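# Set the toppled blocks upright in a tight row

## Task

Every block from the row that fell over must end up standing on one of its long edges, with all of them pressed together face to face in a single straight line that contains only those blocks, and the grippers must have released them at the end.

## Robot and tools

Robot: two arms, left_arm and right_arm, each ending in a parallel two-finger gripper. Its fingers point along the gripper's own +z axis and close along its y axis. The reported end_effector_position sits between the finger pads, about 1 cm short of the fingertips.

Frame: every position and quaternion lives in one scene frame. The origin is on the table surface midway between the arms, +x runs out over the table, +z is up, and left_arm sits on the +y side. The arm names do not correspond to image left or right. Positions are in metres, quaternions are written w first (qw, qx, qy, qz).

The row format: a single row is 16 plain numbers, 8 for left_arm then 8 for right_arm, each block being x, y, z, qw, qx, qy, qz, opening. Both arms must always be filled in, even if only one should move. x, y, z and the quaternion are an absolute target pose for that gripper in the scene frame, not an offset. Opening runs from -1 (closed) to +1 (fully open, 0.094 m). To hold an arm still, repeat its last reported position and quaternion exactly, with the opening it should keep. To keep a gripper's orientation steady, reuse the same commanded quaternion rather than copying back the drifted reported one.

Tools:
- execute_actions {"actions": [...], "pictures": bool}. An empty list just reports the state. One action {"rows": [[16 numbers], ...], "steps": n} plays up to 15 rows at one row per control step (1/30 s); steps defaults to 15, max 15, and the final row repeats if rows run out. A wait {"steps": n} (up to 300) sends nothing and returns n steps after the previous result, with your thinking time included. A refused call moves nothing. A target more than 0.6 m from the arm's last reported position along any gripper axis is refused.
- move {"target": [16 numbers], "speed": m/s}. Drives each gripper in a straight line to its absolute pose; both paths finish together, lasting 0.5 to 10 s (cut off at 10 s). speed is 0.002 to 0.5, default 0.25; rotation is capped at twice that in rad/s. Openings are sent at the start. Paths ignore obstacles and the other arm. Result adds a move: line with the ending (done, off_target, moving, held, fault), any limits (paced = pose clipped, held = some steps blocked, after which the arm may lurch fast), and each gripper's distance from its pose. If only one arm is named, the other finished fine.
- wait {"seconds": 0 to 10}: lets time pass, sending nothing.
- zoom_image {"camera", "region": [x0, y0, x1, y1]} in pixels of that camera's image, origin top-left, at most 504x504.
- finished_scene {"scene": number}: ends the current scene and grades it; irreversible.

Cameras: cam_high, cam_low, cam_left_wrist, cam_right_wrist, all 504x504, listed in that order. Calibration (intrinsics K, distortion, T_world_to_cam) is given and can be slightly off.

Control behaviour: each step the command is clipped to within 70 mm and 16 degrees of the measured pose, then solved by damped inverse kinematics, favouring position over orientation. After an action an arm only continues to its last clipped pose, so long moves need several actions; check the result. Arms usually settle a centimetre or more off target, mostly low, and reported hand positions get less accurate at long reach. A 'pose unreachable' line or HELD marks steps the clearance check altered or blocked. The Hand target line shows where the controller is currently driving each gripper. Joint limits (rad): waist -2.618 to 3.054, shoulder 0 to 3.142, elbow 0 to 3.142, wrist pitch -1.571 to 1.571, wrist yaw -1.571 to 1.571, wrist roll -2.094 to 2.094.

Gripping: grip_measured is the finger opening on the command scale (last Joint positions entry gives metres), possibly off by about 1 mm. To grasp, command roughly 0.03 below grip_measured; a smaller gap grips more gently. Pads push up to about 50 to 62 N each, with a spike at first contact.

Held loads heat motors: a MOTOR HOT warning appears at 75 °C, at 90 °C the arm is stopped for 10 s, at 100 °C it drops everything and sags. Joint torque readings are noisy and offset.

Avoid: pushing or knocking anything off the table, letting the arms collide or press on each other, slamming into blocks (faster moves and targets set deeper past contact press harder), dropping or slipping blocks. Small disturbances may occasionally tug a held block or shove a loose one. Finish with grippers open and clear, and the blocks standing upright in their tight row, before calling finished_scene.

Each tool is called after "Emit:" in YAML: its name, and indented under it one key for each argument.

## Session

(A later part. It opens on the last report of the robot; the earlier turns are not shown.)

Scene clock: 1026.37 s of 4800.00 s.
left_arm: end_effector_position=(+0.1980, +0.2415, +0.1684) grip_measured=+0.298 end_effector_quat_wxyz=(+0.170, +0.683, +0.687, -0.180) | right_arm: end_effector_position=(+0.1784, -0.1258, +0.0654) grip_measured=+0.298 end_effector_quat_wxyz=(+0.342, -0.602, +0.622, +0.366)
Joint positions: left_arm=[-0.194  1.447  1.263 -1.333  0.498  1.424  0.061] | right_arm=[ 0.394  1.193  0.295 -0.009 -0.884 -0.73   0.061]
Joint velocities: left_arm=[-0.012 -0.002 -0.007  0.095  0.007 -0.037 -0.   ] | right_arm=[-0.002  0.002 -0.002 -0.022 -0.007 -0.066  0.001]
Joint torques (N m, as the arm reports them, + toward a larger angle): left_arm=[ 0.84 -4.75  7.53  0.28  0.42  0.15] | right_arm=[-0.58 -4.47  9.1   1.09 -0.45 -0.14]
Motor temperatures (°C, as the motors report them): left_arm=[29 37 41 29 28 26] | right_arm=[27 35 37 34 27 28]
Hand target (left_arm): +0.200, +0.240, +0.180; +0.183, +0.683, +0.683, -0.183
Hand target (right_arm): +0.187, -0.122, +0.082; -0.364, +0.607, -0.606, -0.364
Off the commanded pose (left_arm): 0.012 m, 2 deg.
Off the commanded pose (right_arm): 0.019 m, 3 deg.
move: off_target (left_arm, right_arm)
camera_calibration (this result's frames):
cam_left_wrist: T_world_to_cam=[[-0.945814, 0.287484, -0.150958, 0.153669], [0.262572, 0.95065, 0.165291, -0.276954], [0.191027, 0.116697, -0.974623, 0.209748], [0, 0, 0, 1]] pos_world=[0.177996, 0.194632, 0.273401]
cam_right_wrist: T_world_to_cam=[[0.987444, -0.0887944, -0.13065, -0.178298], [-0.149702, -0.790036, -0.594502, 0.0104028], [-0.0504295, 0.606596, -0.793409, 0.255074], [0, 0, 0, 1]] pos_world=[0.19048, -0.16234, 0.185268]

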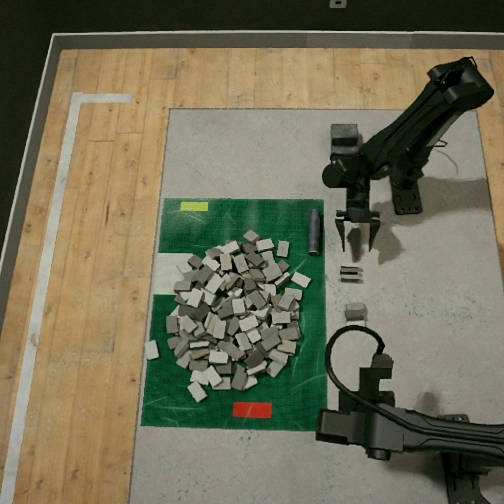

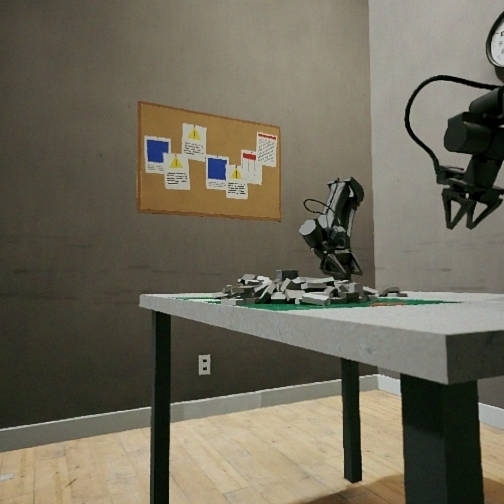

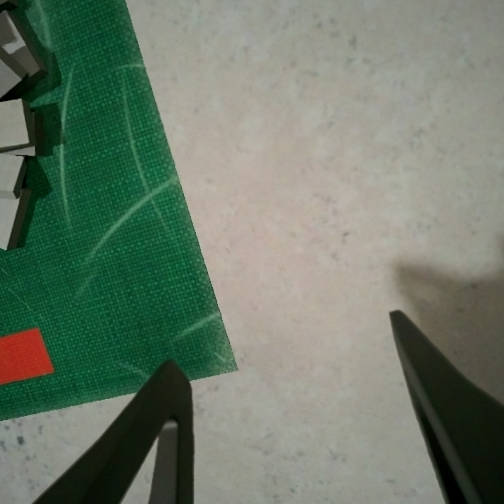

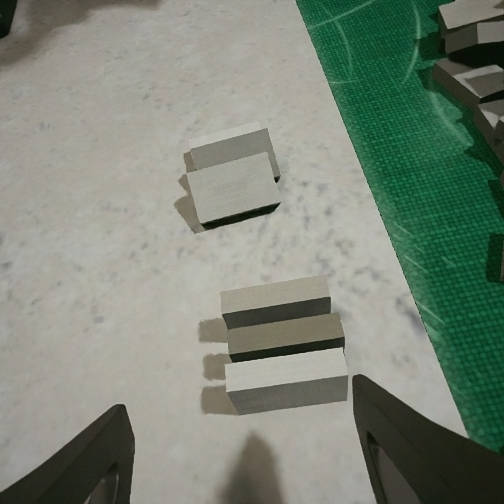

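Emit:
execute_actions:
  actions: []

Scene clock: 1038.70 s of 4800.00 s.
left_arm: end_effector_position=(+0.1980, +0.2415, +0.1684) grip_measured=+0.298 end_effector_quat_wxyz=(+0.170, +0.683, +0.687, -0.180) | right_arm: end_effector_position=(+0.1780, -0.1260, +0.0651) grip_measured=+0.298 end_effector_quat_wxyz=(+0.341, -0.602, +0.622, +0.366)
Joint positions: left_arm=[-0.194  1.447  1.263 -1.333  0.498  1.424  0.061] | right_arm=[ 0.394  1.193  0.295 -0.012 -0.884 -0.731  0.061]
Joint velocities: left_arm=[-0.017 -0.012 -0.002  0.022  0.051 -0.007  0.001] | right_arm=[-0.012 -0.027 -0.002  0.037  0.051  0.022 -0.   ]
Joint torques (N m, as the arm reports them, + toward a larger angle): left_arm=[ 0.78 -4.72  7.54  0.29  0.45  0.15] | right_arm=[-0.68 -4.36  9.05  1.09 -0.46 -0.14]
Motor temperatures (°C, as the motors report them): left_arm=[29 37 41 29 28 26] | right_arm=[27 35 38 34 27 28]
Hand target (left_arm): +0.200, +0.240, +0.180; +0.183, +0.683, +0.683, -0.183
Hand target (right_arm): +0.187, -0.122, +0.082; -0.364, +0.607, -0.606, -0.364
Off the commanded pose (left_arm): 0.012 m, 2 deg.
Off the commanded pose (right_arm): 0.020 m, 3 deg.
Steps of this call (steps 1 to 90: nothing new was sent; then 9.33 s passed at rest). Readings (end_effector_position):
1: left_arm (+0.1980, +0.2415, +0.1684) | right_arm (+0.1783, -0.1258, +0.0653)
2: left_arm (+0.1980, +0.2415, +0.1684) | right_arm (+0.1782, -0.1259, +0.0653)
4: left_arm (+0.1980, +0.2415, +0.1684) | right_arm (+0.1782, -0.1259, +0.0652)
8: left_arm (+0.1980, +0.2415, +0.1684) | right_arm (+0.1781, -0.1259, +0.0651)
90: the state above
camera_calibration (this result's frames):
cam_left_wrist: T_world_to_cam=[[-0.945814, 0.287484, -0.150958, 0.153669], [0.262572, 0.95065, 0.165291, -0.276954], [0.191027, 0.116697, -0.974623, 0.209748], [0, 0, 0, 1]] pos_world=[0.177996, 0.194632, 0.273401]
cam_right_wrist: T_world_to_cam=[[0.987315, -0.0883908, -0.131895, -0.177861], [-0.150064, -0.79085, -0.593327, 0.00991587], [-0.0518645, 0.605593, -0.794083, 0.2551], [0, 0, 0, 1]] pos_world=[0.190323, -0.162366, 0.184995]

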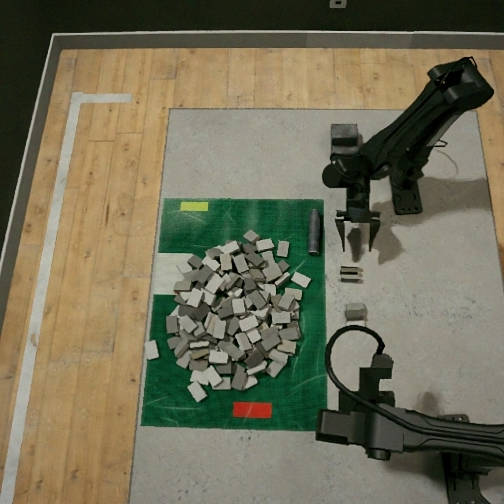

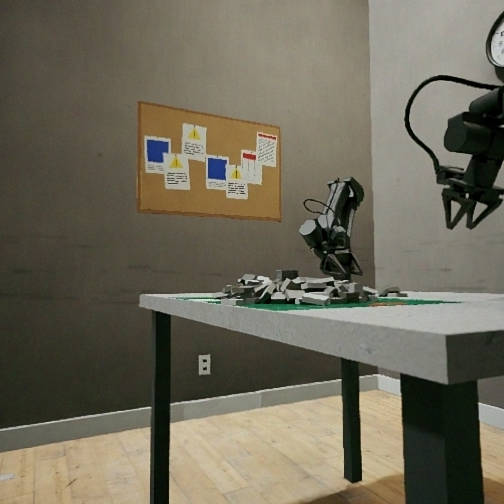

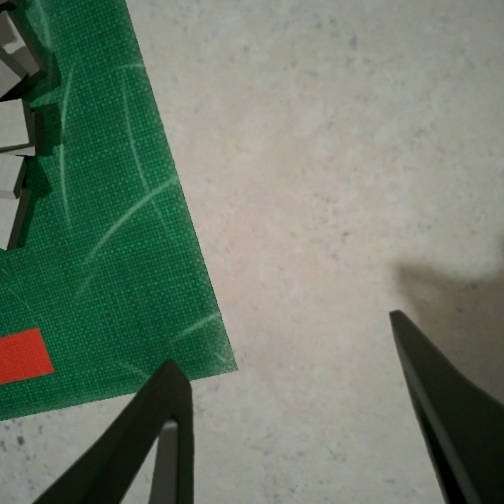

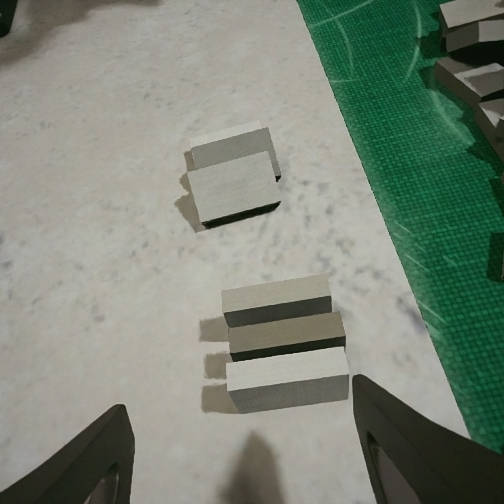

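Emit:
zoom_image:
  camera: "cam_right_wrist"
  region: [150, 90, 350, 260]

Emit:
move:
  target: [0.200,0.240,0.180,0.183,0.683,0.683,-0.183,0.3,0.182,0.0115,0.085,-0.0583,0.7403,-0.6666,-0.0647,0.3]
  speed: 0.12

Region (150, 90, 350, 260) of cam_right_wrist's 504x504 image, scaled by 2.520, with more detail than that image has; it fills the top 428 rows of this view, and the rest is white.

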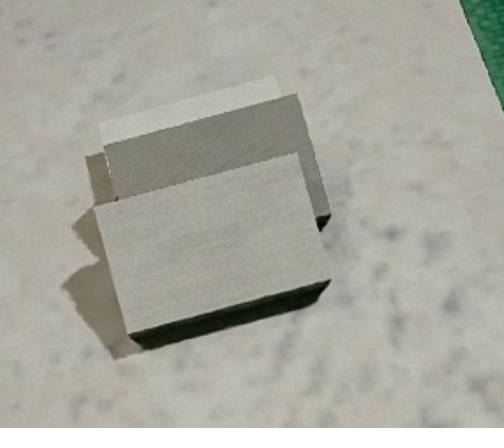

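Scene clock: 1046.10 s of 4800.00 s.
left_arm: end_effector_position=(+0.1980, +0.2415, +0.1684) grip_measured=+0.298 end_effector_quat_wxyz=(+0.170, +0.683, +0.687, -0.180) | right_arm: end_effector_position=(+0.1818, +0.0061, +0.0764) grip_measured=+0.298 end_effector_quat_wxyz=(-0.054, +0.744, -0.662, -0.066)
Joint positions: left_arm=[-0.194  1.447  1.263 -1.333  0.498  1.424  0.061] | right_arm=[ 1.052  1.915  1.493 -1.007 -0.093 -0.537  0.061]
Joint velocities: left_arm=[-0.002  0.002 -0.007 -0.037 -0.022 -0.022 -0.   ] | right_arm=[-0.007  0.007 -0.007 -0.051 -0.007 -0.051 -0.001]
Joint torques (N m, as the arm reports them, + toward a larger angle): left_arm=[ 0.83 -4.67  7.49  0.31  0.44  0.15] | right_arm=[ 0.73 -8.49  9.58  0.38 -0.02  0.08]
Motor temperatures (°C, as the motors report them): left_arm=[29 37 41 29 28 26] | right_arm=[27 35 39 34 27 28]
Hand target (left_arm): +0.200, +0.240, +0.180; +0.183, +0.683, +0.683, -0.183
Hand target (right_arm): +0.182, +0.013, +0.085; -0.062, +0.743, -0.662, -0.067
Off the commanded pose (left_arm): 0.012 m, 2 deg.
Off the commanded pose (right_arm): 0.010 m, 1 deg.
After step 90, 0.17 s passed at rest.
move: off_target (left_arm)
camera_calibration (this result's frames):
cam_left_wrist: T_world_to_cam=[[-0.945814, 0.287484, -0.150958, 0.153669], [0.262572, 0.95065, 0.165291, -0.276954], [0.191027, 0.116697, -0.974623, 0.209748], [0, 0, 0, 1]] pos_world=[0.177996, 0.194632, 0.273401]
cam_right_wrist: T_world_to_cam=[[0.999996, -0.00275387, 0.000312527, -0.181332], [-0.00275338, -0.974216, 0.2256, 0.0333562], [-0.000316804, -0.2256, -0.97422, 0.193782], [0, 0, 0, 1]] pos_world=[0.181485, 0.0757141, 0.181318]

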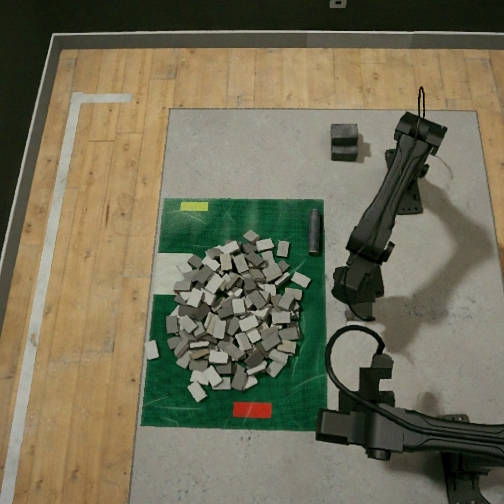

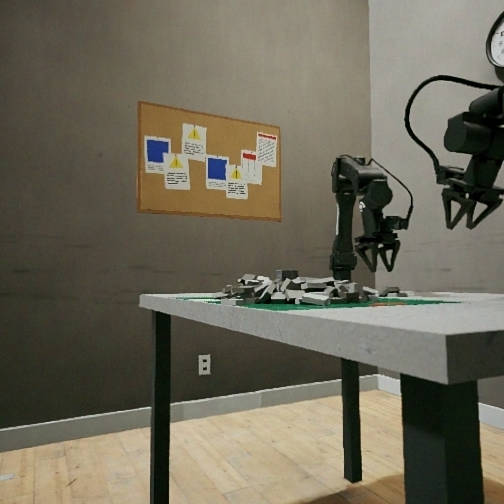

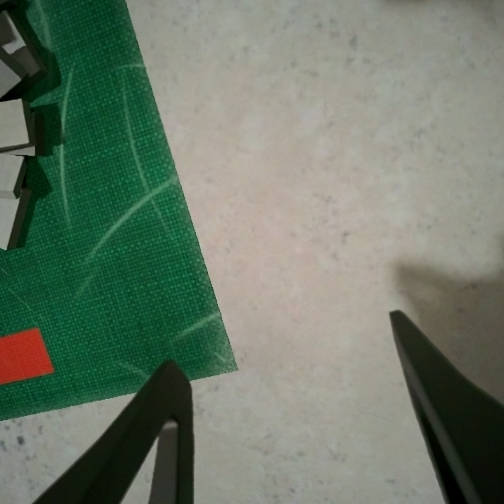

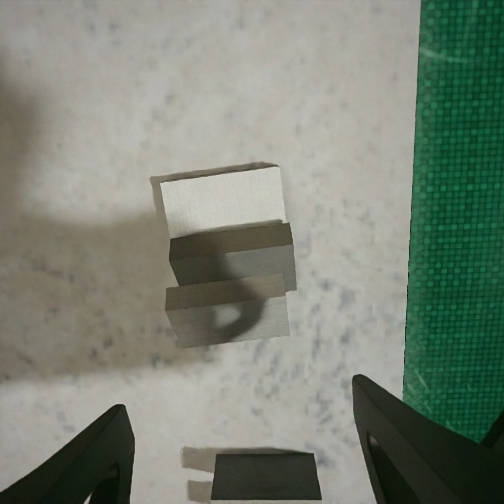

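Emit:
move:
  target: [0.200,0.240,0.180,0.183,0.683,0.683,-0.183,0.3,0.182,0.015,0.034,-0.0583,0.7403,-0.6666,-0.0647,0.3]
  speed: 0.03

Scene clock: 1049.43 s of 4800.00 s.
left_arm: end_effector_position=(+0.1980, +0.2415, +0.1684) grip_measured=+0.298 end_effector_quat_wxyz=(+0.170, +0.683, +0.687, -0.180) | right_arm: end_effector_position=(+0.1855, +0.0124, +0.0374) grip_measured=+0.298 end_effector_quat_wxyz=(-0.056, +0.740, -0.667, -0.064)
Joint positions: left_arm=[-0.194  1.447  1.263 -1.333  0.498  1.424  0.061] | right_arm=[ 1.052  1.976  1.419 -0.868 -0.089 -0.524  0.061]
Joint velocities: left_arm=[-0.012 -0.017 -0.007  0.022 -0.037 -0.022 -0.   ] | right_arm=[ 0.002  0.007 -0.007  0.022 -0.066 -0.007 -0.001]
Joint torques (N m, as the arm reports them, + toward a larger angle): left_arm=[ 0.84 -4.7   7.55  0.29  0.42  0.15] | right_arm=[ 0.97 -8.92  5.51  0.74  0.    0.09]
Motor temperatures (°C, as the motors report them): left_arm=[29 37 41 29 28 26] | right_arm=[27 35 38 33 27 28]
Hand target (left_arm): +0.200, +0.240, +0.180; +0.183, +0.683, +0.683, -0.183
Hand target (right_arm): +0.182, +0.015, +0.034; -0.058, +0.740, -0.667, -0.065
Off the commanded pose (left_arm): 0.012 m, 2 deg.
Off the commanded pose (right_arm): 0.006 m, 0 deg.
move: off_target (left_arm)
camera_calibration (this result's frames):
cam_left_wrist: T_world_to_cam=[[-0.945814, 0.287484, -0.150958, 0.153669], [0.262572, 0.95065, 0.165291, -0.276954], [0.191027, 0.116697, -0.974623, 0.209748], [0, 0, 0, 1]] pos_world=[0.177996, 0.194632, 0.273401]
cam_right_wrist: T_world_to_cam=[[0.999865, -0.0161389, 0.00301909, -0.18493], [-0.0164042, -0.974179, 0.225179, 0.0509119], [-0.000693007, -0.225198, -0.974313, 0.157304], [0, 0, 0, 1]] pos_world=[0.185849, 0.0820373, 0.142357]

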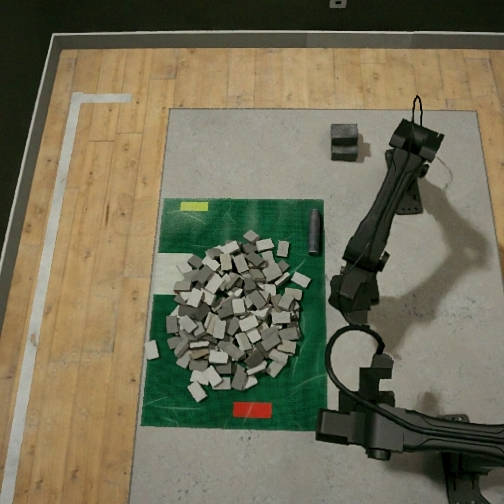

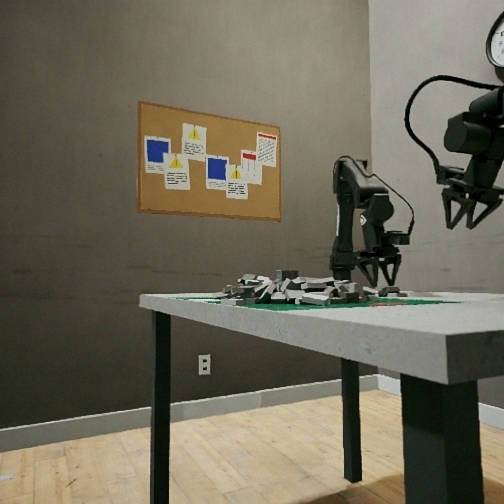

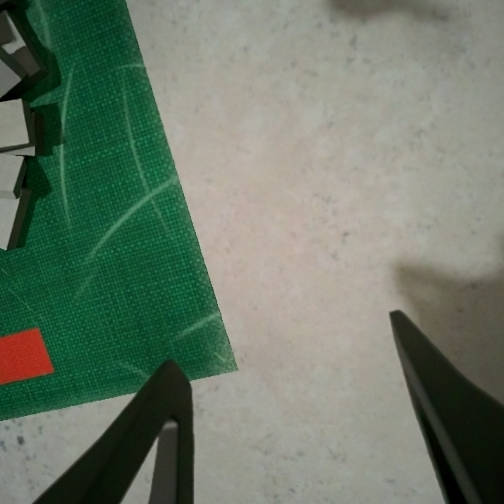

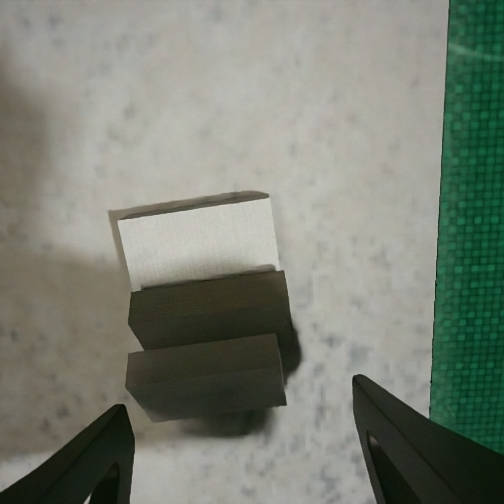

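Emit:
zoom_image:
  camera: "cam_right_wrist"
  region: [100, 180, 380, 460]

Region (100, 180, 380, 460) of cam_right_wrist's 504x504 image, scaled by 1.800, with more detail than that image has.

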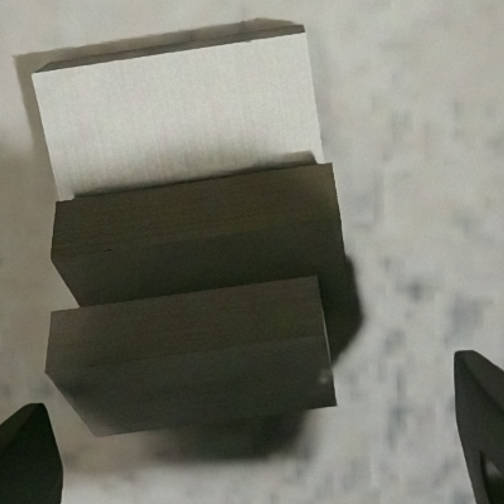

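Emit:
move:
  target: [0.200,0.240,0.180,0.183,0.683,0.683,-0.183,0.3,0.172,0.008,0.055,-0.0583,0.7403,-0.6666,-0.0647,0.3]
  speed: 0.02

Emit:
move:
  target: [0.200,0.240,0.180,0.183,0.683,0.683,-0.183,0.3,0.173,0.009,0.0175,-0.0583,0.7403,-0.6666,-0.0647,0.3]
  speed: 0.012

Scene clock: 1102.90 s of 4800.00 s.
left_arm: end_effector_position=(+0.1980, +0.2415, +0.1684) grip_measured=+0.298 end_effector_quat_wxyz=(+0.170, +0.683, +0.687, -0.180) | right_arm: end_effector_position=(+0.1770, +0.0112, +0.0464) grip_measured=+0.298 end_effector_quat_wxyz=(-0.055, +0.741, -0.666, -0.065)
Joint positions: left_arm=[-0.194  1.447  1.263 -1.333  0.498  1.424  0.061] | right_arm=[ 1.071  1.95   1.419 -0.894 -0.087 -0.508  0.061]
Joint velocities: left_arm=[ 0.002  0.017  0.007  0.022 -0.022 -0.007  0.   ] | right_arm=[ 0.002  0.007 -0.002 -0.022 -0.037  0.007  0.   ]
Joint torques (N m, as the arm reports them, + toward a larger angle): left_arm=[ 0.79 -4.63  7.49  0.3   0.41  0.13] | right_arm=[  0.85 -11.55   5.61   0.39  -0.03   0.08]
Motor temperatures (°C, as the motors report them): left_arm=[29 36 41 29 28 26] | right_arm=[27 39 37 32 27 28]
Hand target (left_arm): +0.200, +0.240, +0.180; +0.183, +0.683, +0.683, -0.183
Hand target (right_arm): +0.172, +0.008, +0.055; -0.058, +0.740, -0.667, -0.065
Off the commanded pose (left_arm): 0.012 m, 2 deg.
Off the commanded pose (right_arm): 0.010 m, 0 deg.
After step 90, 49.07 s passed at rest.
move: off_target (left_arm)
camera_calibration (this result's frames):
cam_left_wrist: T_world_to_cam=[[-0.945814, 0.287484, -0.150958, 0.153669], [0.262572, 0.95065, 0.165291, -0.276954], [0.191027, 0.116697, -0.974623, 0.209748], [0, 0, 0, 1]] pos_world=[0.177996, 0.194632, 0.273401]
cam_right_wrist: T_world_to_cam=[[0.999906, -0.0135081, 0.00230661, -0.176512], [-0.0136802, -0.974124, 0.225601, 0.0470472], [-0.000800528, -0.225612, -0.974217, 0.1658], [0, 0, 0, 1]] pos_world=[0.177272, 0.0808519, 0.151319]

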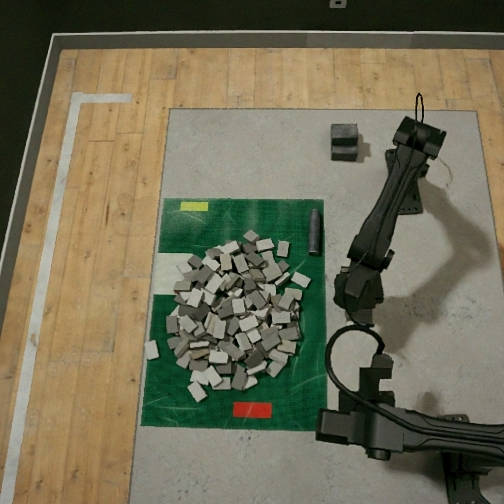

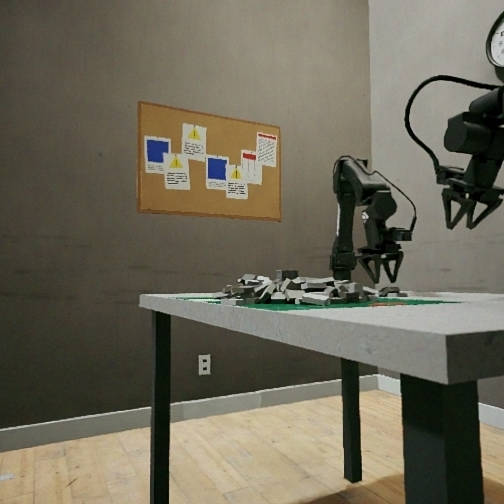

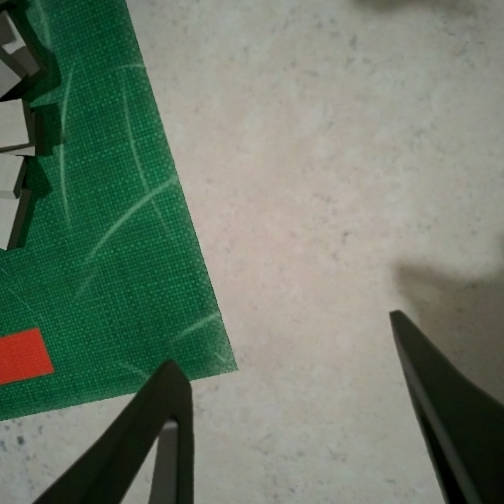

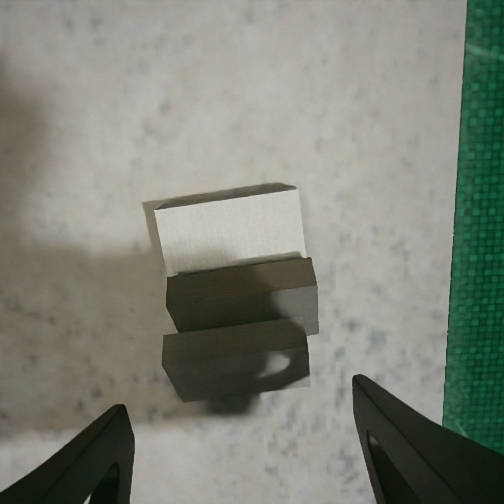

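Scene clock: 1105.57 s of 4800.00 s.
left_arm: end_effector_position=(+0.1980, +0.2415, +0.1684) grip_measured=+0.298 end_effector_quat_wxyz=(+0.170, +0.683, +0.687, -0.180) | right_arm: end_effector_position=(+0.1758, +0.0081, +0.0223) grip_measured=+0.298 end_effector_quat_wxyz=(-0.058, +0.741, -0.666, -0.065)
Joint positions: left_arm=[-0.194  1.447  1.263 -1.333  0.498  1.424  0.061] | right_arm=[ 1.071  1.964  1.337 -0.792 -0.086 -0.508  0.061]
Joint velocities: left_arm=[ 0.002  0.007  0.007 -0.066 -0.037  0.007 -0.001] | right_arm=[ 0.007 -0.007 -0.012  0.066 -0.081  0.007  0.001]
Joint torques (N m, as the arm reports them, + toward a larger angle): left_arm=[ 0.8  -4.7   7.56  0.3   0.46  0.16] | right_arm=[ 0.68 -8.51  5.22  0.76 -0.01  0.1 ]
Motor temperatures (°C, as the motors report them): left_arm=[29 36 41 29 28 26] | right_arm=[27 39 37 32 27 28]
Hand target (left_arm): +0.200, +0.240, +0.180; +0.183, +0.683, +0.683, -0.183
Hand target (right_arm): +0.173, +0.009, +0.018; -0.058, +0.740, -0.667, -0.065
Off the commanded pose (left_arm): 0.012 m, 2 deg.
Off the commanded pose (right_arm): 0.006 m, 0 deg.
move: off_target (left_arm)
camera_calibration (this result's frames):
cam_left_wrist: T_world_to_cam=[[-0.945814, 0.287484, -0.150958, 0.153669], [0.262572, 0.95065, 0.165291, -0.276954], [0.191027, 0.116697, -0.974623, 0.209748], [0, 0, 0, 1]] pos_world=[0.177996, 0.194632, 0.273401]
cam_right_wrist: T_world_to_cam=[[0.999894, -0.0136382, 0.00505642, -0.175361], [-0.0144186, -0.97515, 0.221076, 0.0496982], [0.0019157, -0.221126, -0.975243, 0.141059], [0, 0, 0, 1]] pos_world=[0.175789, 0.0772632, 0.127466]

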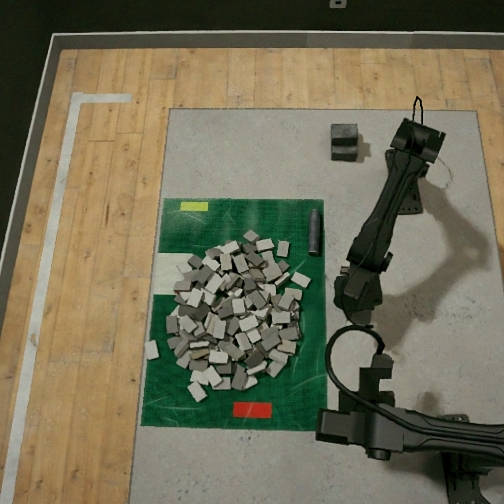

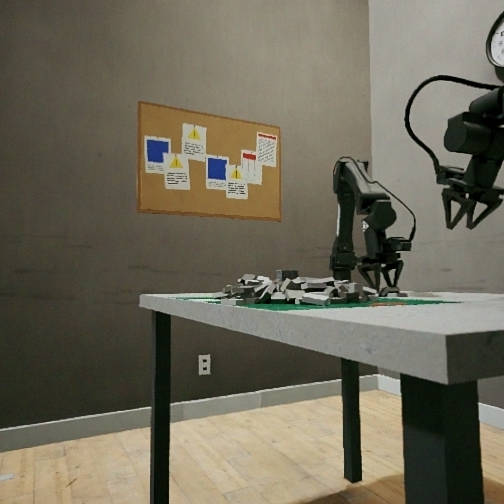

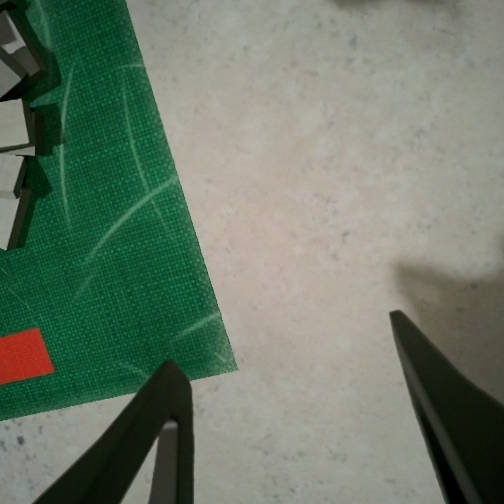

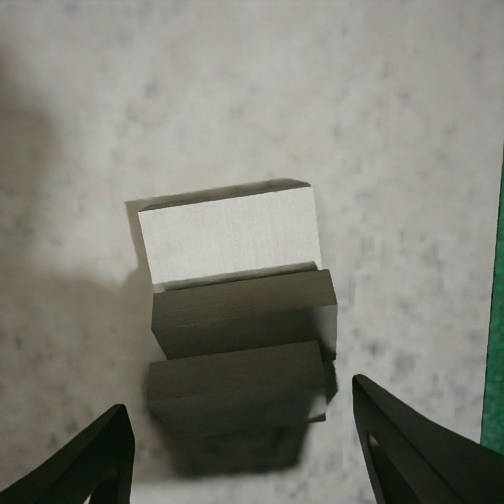

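Emit:
execute_actions:
  actions:
    - {"rows":[[0.200,0.240,0.180,0.183,0.683,0.683,-0.183,0.3,0.173,0.009,0.0175,-0.0583,0.7403,-0.6666,-0.0647,0.2],[0.200,0.240,0.180,0.183,0.683,0.683,-0.183,0.3,0.173,0.009,0.0175,-0.0583,0.7403,-0.6666,-0.0647,0.12],[0.200,0.240,0.180,0.183,0.683,0.683,-0.183,0.3,0.173,0.009,0.0175,-0.0583,0.7403,-0.6666,-0.0647,0.05],[0.200,0.240,0.180,0.183,0.683,0.683,-0.183,0.3,0.173,0.009,0.0175,-0.0583,0.7403,-0.6666,-0.0647,0.0],[0.200,0.240,0.180,0.183,0.683,0.683,-0.183,0.3,0.173,0.009,0.0175,-0.0583,0.7403,-0.6666,-0.0647,-0.04],[0.200,0.240,0.180,0.183,0.683,0.683,-0.183,0.3,0.173,0.009,0.0175,-0.0583,0.7403,-0.6666,-0.0647,-0.07],[0.200,0.240,0.180,0.183,0.683,0.683,-0.183,0.3,0.173,0.009,0.0175,-0.0583,0.7403,-0.6666,-0.0647,-0.09],[0.200,0.240,0.180,0.183,0.683,0.683,-0.183,0.3,0.173,0.009,0.0175,-0.0583,0.7403,-0.6666,-0.0647,-0.10],[0.200,0.240,0.180,0.183,0.683,0.683,-0.183,0.3,0.173,0.009,0.0175,-0.0583,0.7403,-0.6666,-0.0647,-0.11],[0.200,0.240,0.180,0.183,0.683,0.683,-0.183,0.3,0.173,0.009,0.0175,-0.0583,0.7403,-0.6666,-0.0647,-0.12],[0.200,0.240,0.180,0.183,0.683,0.683,-0.183,0.3,0.173,0.009,0.0175,-0.0583,0.7403,-0.6666,-0.0647,-0.13],[0.200,0.240,0.180,0.183,0.683,0.683,-0.183,0.3,0.173,0.009,0.0175,-0.0583,0.7403,-0.6666,-0.0647,-0.14],[0.200,0.240,0.180,0.183,0.683,0.683,-0.183,0.3,0.173,0.009,0.0175,-0.0583,0.7403,-0.6666,-0.0647,-0.15],[0.200,0.240,0.180,0.183,0.683,0.683,-0.183,0.3,0.173,0.009,0.0175,-0.0583,0.7403,-0.6666,-0.0647,-0.16]],"steps":15}
  pictures: false

Emit:
move:
  target: [0.200,0.240,0.180,0.183,0.683,0.683,-0.183,0.3,0.173,0.004,0.09,-0.0583,0.7403,-0.6666,-0.0647,-0.165]
  speed: 0.025

Scene clock: 1113.27 s of 4800.00 s.
left_arm: end_effector_position=(+0.1980, +0.2415, +0.1684) grip_measured=+0.298 end_effector_quat_wxyz=(+0.170, +0.683, +0.687, -0.180) | right_arm: end_effector_position=(+0.1763, +0.0085, +0.0223) grip_measured=-0.123 end_effector_quat_wxyz=(-0.059, +0.741, -0.666, -0.065)
Joint positions: left_arm=[-0.194  1.447  1.263 -1.333  0.498  1.424  0.061] | right_arm=[ 1.071  1.964  1.337 -0.79  -0.085 -0.508  0.041]
Joint velocities: left_arm=[-0.017  0.002 -0.007  0.022 -0.007 -0.051  0.   ] | right_arm=[-0.027 -0.002 -0.007 -0.125 -0.007  0.007  0.   ]
Joint torques (N m, as the arm reports them, + toward a larger angle): left_arm=[ 0.79 -4.68  7.52  0.3   0.43  0.14] | right_arm=[ 0.65 -8.53  5.33  0.76 -0.02  0.09]
Motor temperatures (°C, as the motors report them): left_arm=[29 36 41 29 28 26] | right_arm=[27 39 37 32 27 28]
Hand target (left_arm): +0.200, +0.240, +0.180; +0.183, +0.683, +0.683, -0.182
Hand target (right_arm): +0.173, +0.009, +0.018; -0.058, +0.740, -0.667, -0.065
Off the commanded pose (left_arm): 0.012 m, 2 deg.
Off the commanded pose (right_arm): 0.006 m, 0 deg.
Steps of this call (steps 1 to 90: nothing new was sent; then 4.20 s passed at rest; steps 91 to 105: all 15 steps of this action). Readings (end_effector_position):
91: left_arm (+0.1980, +0.2415, +0.1684) | right_arm (+0.1761, +0.0086, +0.0224)
92: left_arm (+0.1980, +0.2415, +0.1684) | right_arm (+0.1761, +0.0086, +0.0224)
94: left_arm (+0.1980, +0.2415, +0.1684) | right_arm (+0.1761, +0.0086, +0.0224)
98: left_arm (+0.1980, +0.2415, +0.1684) | right_arm (+0.1763, +0.0085, +0.0223)
105: the state above

Scene clock: 1116.50 s of 4800.00 s.
left_arm: end_effector_position=(+0.1980, +0.2415, +0.1684) grip_measured=+0.298 end_effector_quat_wxyz=(+0.170, +0.683, +0.687, -0.180) | right_arm: end_effector_position=(+0.1703, -0.0053, +0.0671) grip_measured=-0.123 end_effector_quat_wxyz=(-0.031, +0.741, -0.668, -0.055)
Joint positions: left_arm=[-0.194  1.447  1.263 -1.333  0.498  1.424  0.061] | right_arm=[ 1.071  1.91   1.456 -1.022 -0.085 -0.508  0.041]
Joint velocities: left_arm=[ 0.002 -0.002 -0.002  0.022 -0.022 -0.037 -0.001] | right_arm=[-0.002 -0.007  0.012 -0.081  0.007  0.081  0.   ]
Joint torques (N m, as the arm reports them, + toward a larger angle): left_arm=[ 0.81 -4.75  7.55  0.3   0.43  0.15] | right_arm=[  0.33 -11.39   9.58   0.35  -0.05   0.03]
Motor temperatures (°C, as the motors report them): left_arm=[29 36 41 29 28 26] | right_arm=[27 39 37 32 27 28]
Hand target (left_arm): +0.200, +0.240, +0.180; +0.183, +0.683, +0.683, -0.183
Hand target (right_arm): +0.173, +0.004, +0.090; -0.059, +0.740, -0.667, -0.065
Off the commanded pose (left_arm): 0.012 m, 2 deg.
Off the commanded pose (right_arm): 0.025 m, 3 deg.
move: off_target (left_arm, right_arm)
camera_calibration (this result's frames):
cam_left_wrist: T_world_to_cam=[[-0.945814, 0.287484, -0.150958, 0.153669], [0.262572, 0.95065, 0.165291, -0.276954], [0.191027, 0.116697, -0.974623, 0.209748], [0, 0, 0, 1]] pos_world=[0.177996, 0.194632, 0.273401]
cam_right_wrist: T_world_to_cam=[[0.999775, -0.0140653, -0.015884, -0.168793], [-0.009203, -0.962068, 0.272654, 0.0224032], [-0.0191164, -0.272447, -0.961981, 0.18426], [0, 0, 0, 1]] pos_world=[0.172483, 0.0693802, 0.168465]

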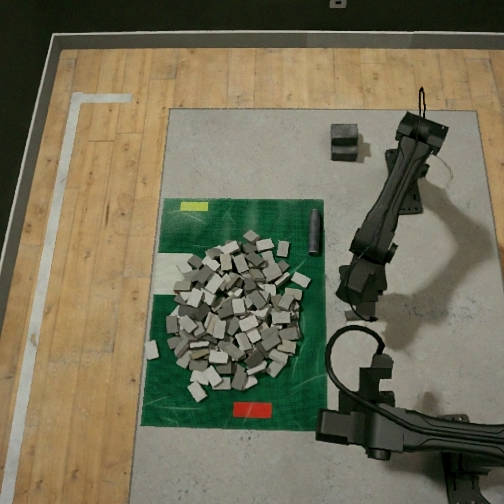

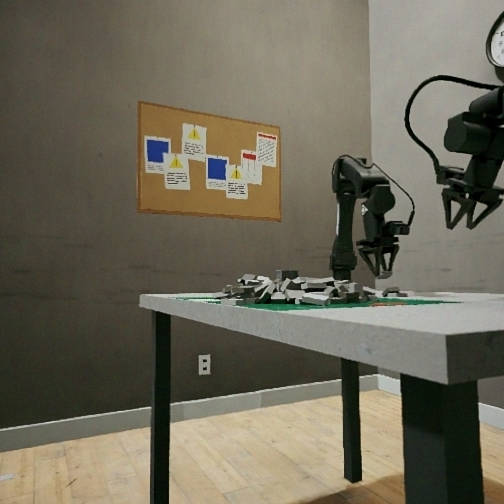

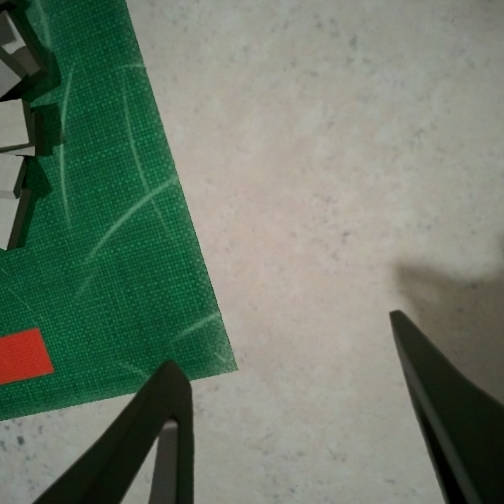

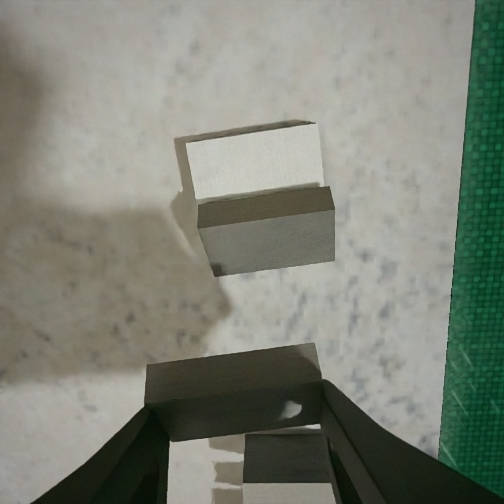

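Emit:
move:
  target: [0.200,0.240,0.180,0.183,0.683,0.683,-0.183,0.3,0.187,-0.120,0.092,-0.3642,0.6061,-0.6061,-0.3642,-0.165]
  speed: 0.1

Emit:
move:
  target: [0.200,0.240,0.180,0.183,0.683,0.683,-0.183,0.3,0.187,-0.121,0.034,-0.3642,0.6061,-0.6061,-0.3642,-0.165]
  speed: 0.03

Scene clock: 1128.03 s of 4800.00 s.
left_arm: end_effector_position=(+0.1980, +0.2415, +0.1684) grip_measured=+0.298 end_effector_quat_wxyz=(+0.170, +0.683, +0.687, -0.180) | right_arm: end_effector_position=(+0.1863, -0.1231, +0.0831) grip_measured=-0.123 end_effector_quat_wxyz=(+0.340, -0.600, +0.630, +0.356)
Joint positions: left_arm=[-0.194  1.447  1.263 -1.333  0.498  1.424  0.061] | right_arm=[ 0.402  1.149  0.369 -0.121 -0.855 -0.714  0.041]
Joint velocities: left_arm=[-0.012  0.007  0.017  0.007 -0.066 -0.022  0.   ] | right_arm=[-0.007  0.002 -0.022 -0.007  0.007  0.037 -0.   ]
Joint torques (N m, as the arm reports them, + toward a larger angle): left_arm=[ 0.82 -4.67  7.47  0.31  0.44  0.14] | right_arm=[-0.68 -4.62  5.8   1.51 -0.57 -0.14]
Motor temperatures (°C, as the motors report them): left_arm=[29 36 41 29 28 26] | right_arm=[27 39 37 32 27 28]
Hand target (left_arm): +0.200, +0.240, +0.180; +0.183, +0.683, +0.683, -0.183
Hand target (right_arm): +0.187, -0.122, +0.093; -0.363, +0.604, -0.612, -0.359
Off the commanded pose (left_arm): 0.012 m, 2 deg.
Off the commanded pose (right_arm): 0.009 m, 4 deg.
After step 90, 3.17 s passed at rest.
move: off_target (left_arm, right_arm)
camera_calibration (this result's frames):
cam_left_wrist: T_world_to_cam=[[-0.945814, 0.287484, -0.150958, 0.153669], [0.262572, 0.95065, 0.165291, -0.276954], [0.191027, 0.116697, -0.974623, 0.209748], [0, 0, 0, 1]] pos_world=[0.177996, 0.194632, 0.273401]
cam_right_wrist: T_world_to_cam=[[0.986016, -0.108283, -0.126675, -0.186023], [-0.162227, -0.797617, -0.580938, 0.0245108], [-0.0381326, 0.593365, -0.80403, 0.264807], [0, 0, 0, 1]] pos_world=[0.197496, -0.15772, 0.203588]

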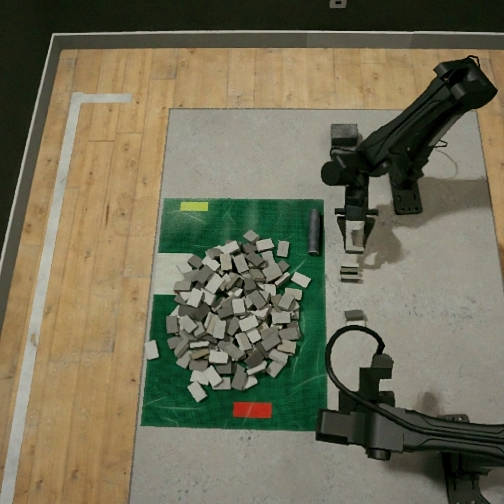

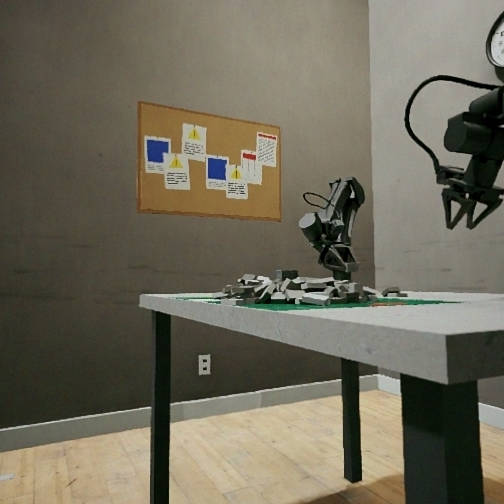

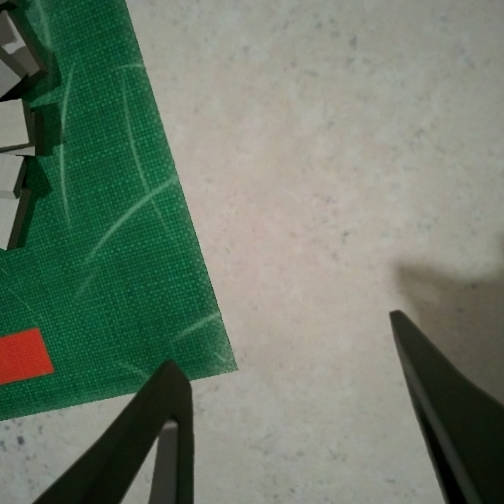

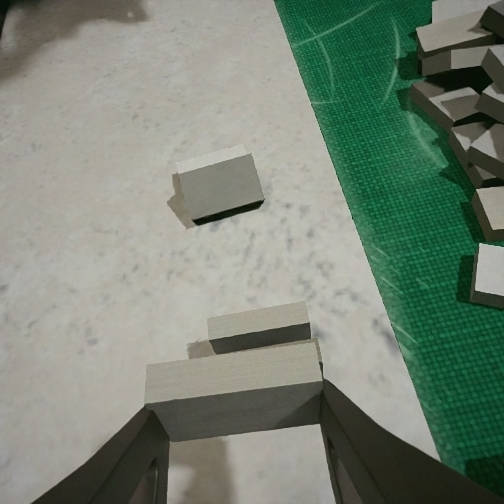

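Scene clock: 1130.23 s of 4800.00 s.
left_arm: end_effector_position=(+0.1980, +0.2415, +0.1684) grip_measured=+0.298 end_effector_quat_wxyz=(+0.170, +0.683, +0.687, -0.180) | right_arm: end_effector_position=(+0.1888, -0.1196, +0.0334) grip_measured=-0.123 end_effector_quat_wxyz=(+0.359, -0.607, +0.613, +0.357)
Joint positions: left_arm=[-0.194  1.447  1.263 -1.333  0.498  1.424  0.061] | right_arm=[ 0.402  1.429  0.231  0.337 -0.872 -0.726  0.041]
Joint velocities: left_arm=[ 0.002  0.002 -0.007  0.022 -0.037  0.081  0.001] | right_arm=[-0.002 -0.002 -0.017  0.007 -0.051 -0.037  0.001]
Joint torques (N m, as the arm reports them, + toward a larger angle): left_arm=[ 0.74 -4.69  7.52  0.32  0.42  0.15] | right_arm=[-0.91 -2.37  3.92  1.58 -0.53 -0.08]
Motor temperatures (°C, as the motors report them): left_arm=[29 36 41 29 28 26] | right_arm=[27 39 37 33 27 28]
Hand target (left_arm): +0.200, +0.240, +0.180; +0.183, +0.683, +0.683, -0.183
Hand target (right_arm): +0.187, -0.121, +0.033; -0.364, +0.606, -0.607, -0.364
Off the commanded pose (left_arm): 0.012 m, 2 deg.
Off the commanded pose (right_arm): 0.002 m, 1 deg.
move: off_target (left_arm)
camera_calibration (this result's frames):
cam_left_wrist: T_world_to_cam=[[-0.945814, 0.287484, -0.150958, 0.153669], [0.262572, 0.95065, 0.165291, -0.276954], [0.191027, 0.116697, -0.974623, 0.209748], [0, 0, 0, 1]] pos_world=[0.177996, 0.194632, 0.273401]
cam_right_wrist: T_world_to_cam=[[0.991953, -0.0888103, -0.0902377, -0.194434], [-0.125552, -0.781947, -0.61057, -0.00519344], [-0.0163361, 0.616986, -0.786804, 0.221013], [0, 0, 0, 1]] pos_world=[0.195828, -0.157691, 0.153178]

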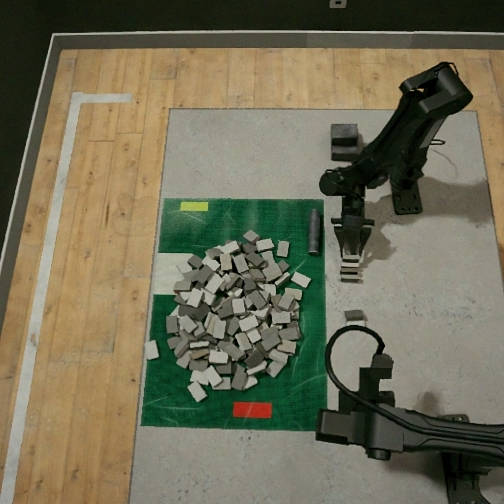

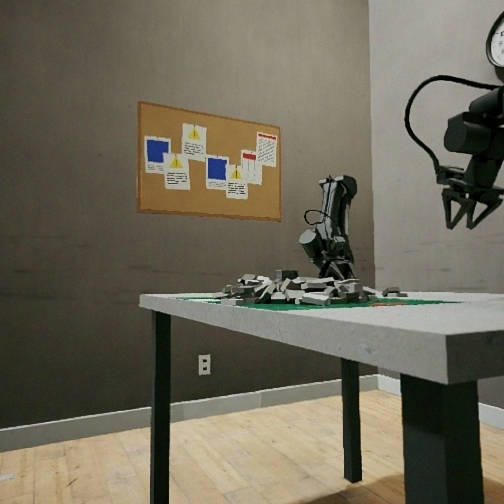

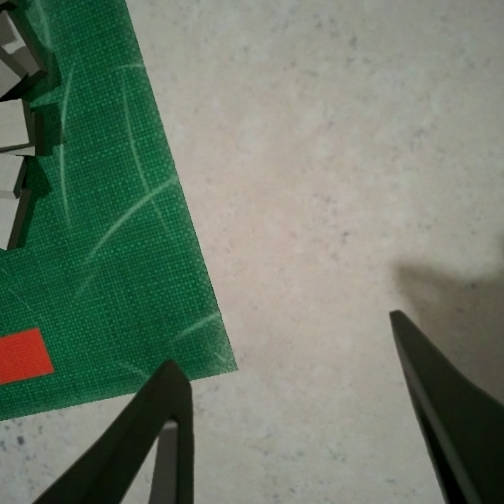

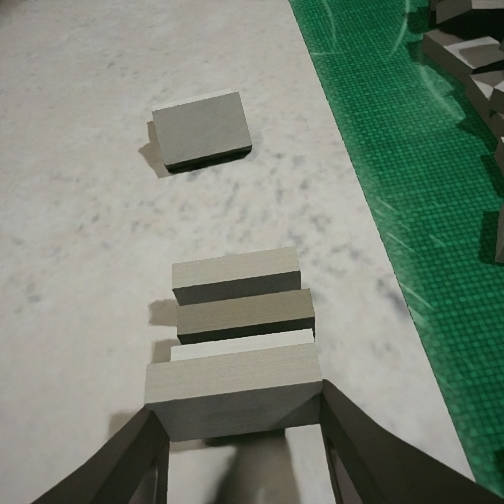

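Emit:
move:
  target: [0.200,0.240,0.180,0.183,0.683,0.683,-0.183,0.3,0.186,-0.122,0.0176,-0.3642,0.6061,-0.6061,-0.3642,-0.165]
  speed: 0.006

Scene clock: 1136.47 s of 4800.00 s.
left_arm: end_effector_position=(+0.1980, +0.2415, +0.1684) grip_measured=+0.298 end_effector_quat_wxyz=(+0.170, +0.683, +0.687, -0.180) | right_arm: end_effector_position=(+0.1927, -0.1189, +0.0193) grip_measured=-0.123 end_effector_quat_wxyz=(+0.363, -0.606, +0.612, +0.355)
Joint positions: left_arm=[-0.194  1.447  1.263 -1.333  0.498  1.424  0.061] | right_arm=[ 0.396  1.547  0.215  0.479 -0.873 -0.727  0.041]
Joint velocities: left_arm=[ 0.002 -0.002  0.007 -0.051 -0.007 -0.007  0.   ] | right_arm=[-0.007 -0.007 -0.022  0.007 -0.022 -0.066 -0.001]
Joint torques (N m, as the arm reports them, + toward a larger angle): left_arm=[ 0.74 -4.77  7.57  0.29  0.44  0.14] | right_arm=[-0.65 -2.94  2.38  1.55 -0.52 -0.13]
Motor temperatures (°C, as the motors report them): left_arm=[29 36 41 29 28 26] | right_arm=[27 37 37 33 27 28]
Hand target (left_arm): +0.200, +0.240, +0.180; +0.183, +0.683, +0.683, -0.182
Hand target (right_arm): +0.186, -0.122, +0.017; -0.364, +0.606, -0.606, -0.364
Off the commanded pose (left_arm): 0.012 m, 2 deg.
Off the commanded pose (right_arm): 0.008 m, 1 deg.
After step 90, 0.23 s passed at rest.
move: off_target (left_arm)
camera_calibration (this result's frames):
cam_left_wrist: T_world_to_cam=[[-0.945813, 0.287522, -0.150895, 0.153636], [0.262545, 0.950593, 0.165663, -0.27705], [0.191072, 0.117069, -0.97457, 0.2096], [0, 0, 0, 1]] pos_world=[0.178001, 0.194651, 0.27335]
cam_right_wrist: T_world_to_cam=[[0.992143, -0.0925745, -0.0841612, -0.200089], [-0.124814, -0.778827, -0.614696, -0.012501], [-0.00864186, 0.62037, -0.784262, 0.208459], [0, 0, 0, 1]] pos_world=[0.198758, -0.157581, 0.138962]

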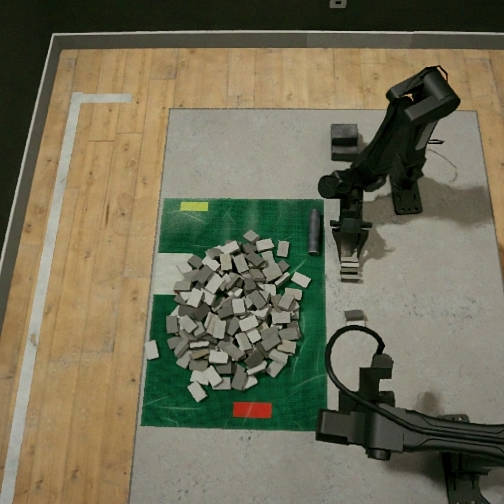

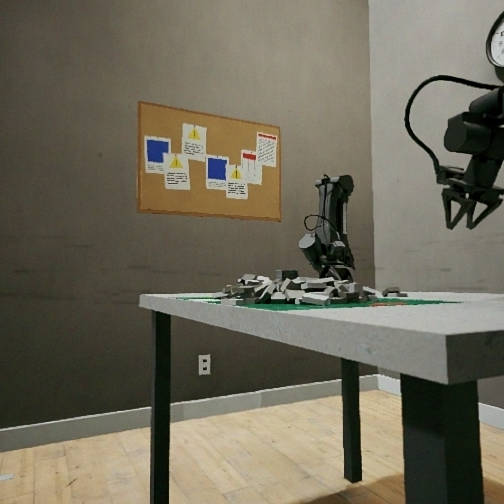

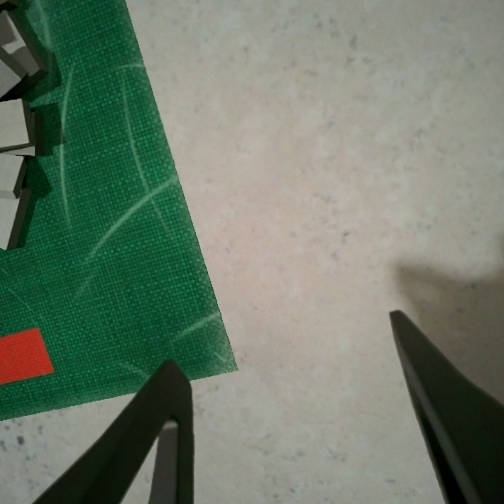

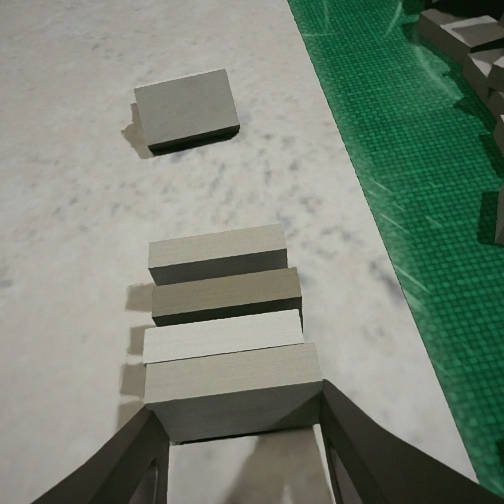

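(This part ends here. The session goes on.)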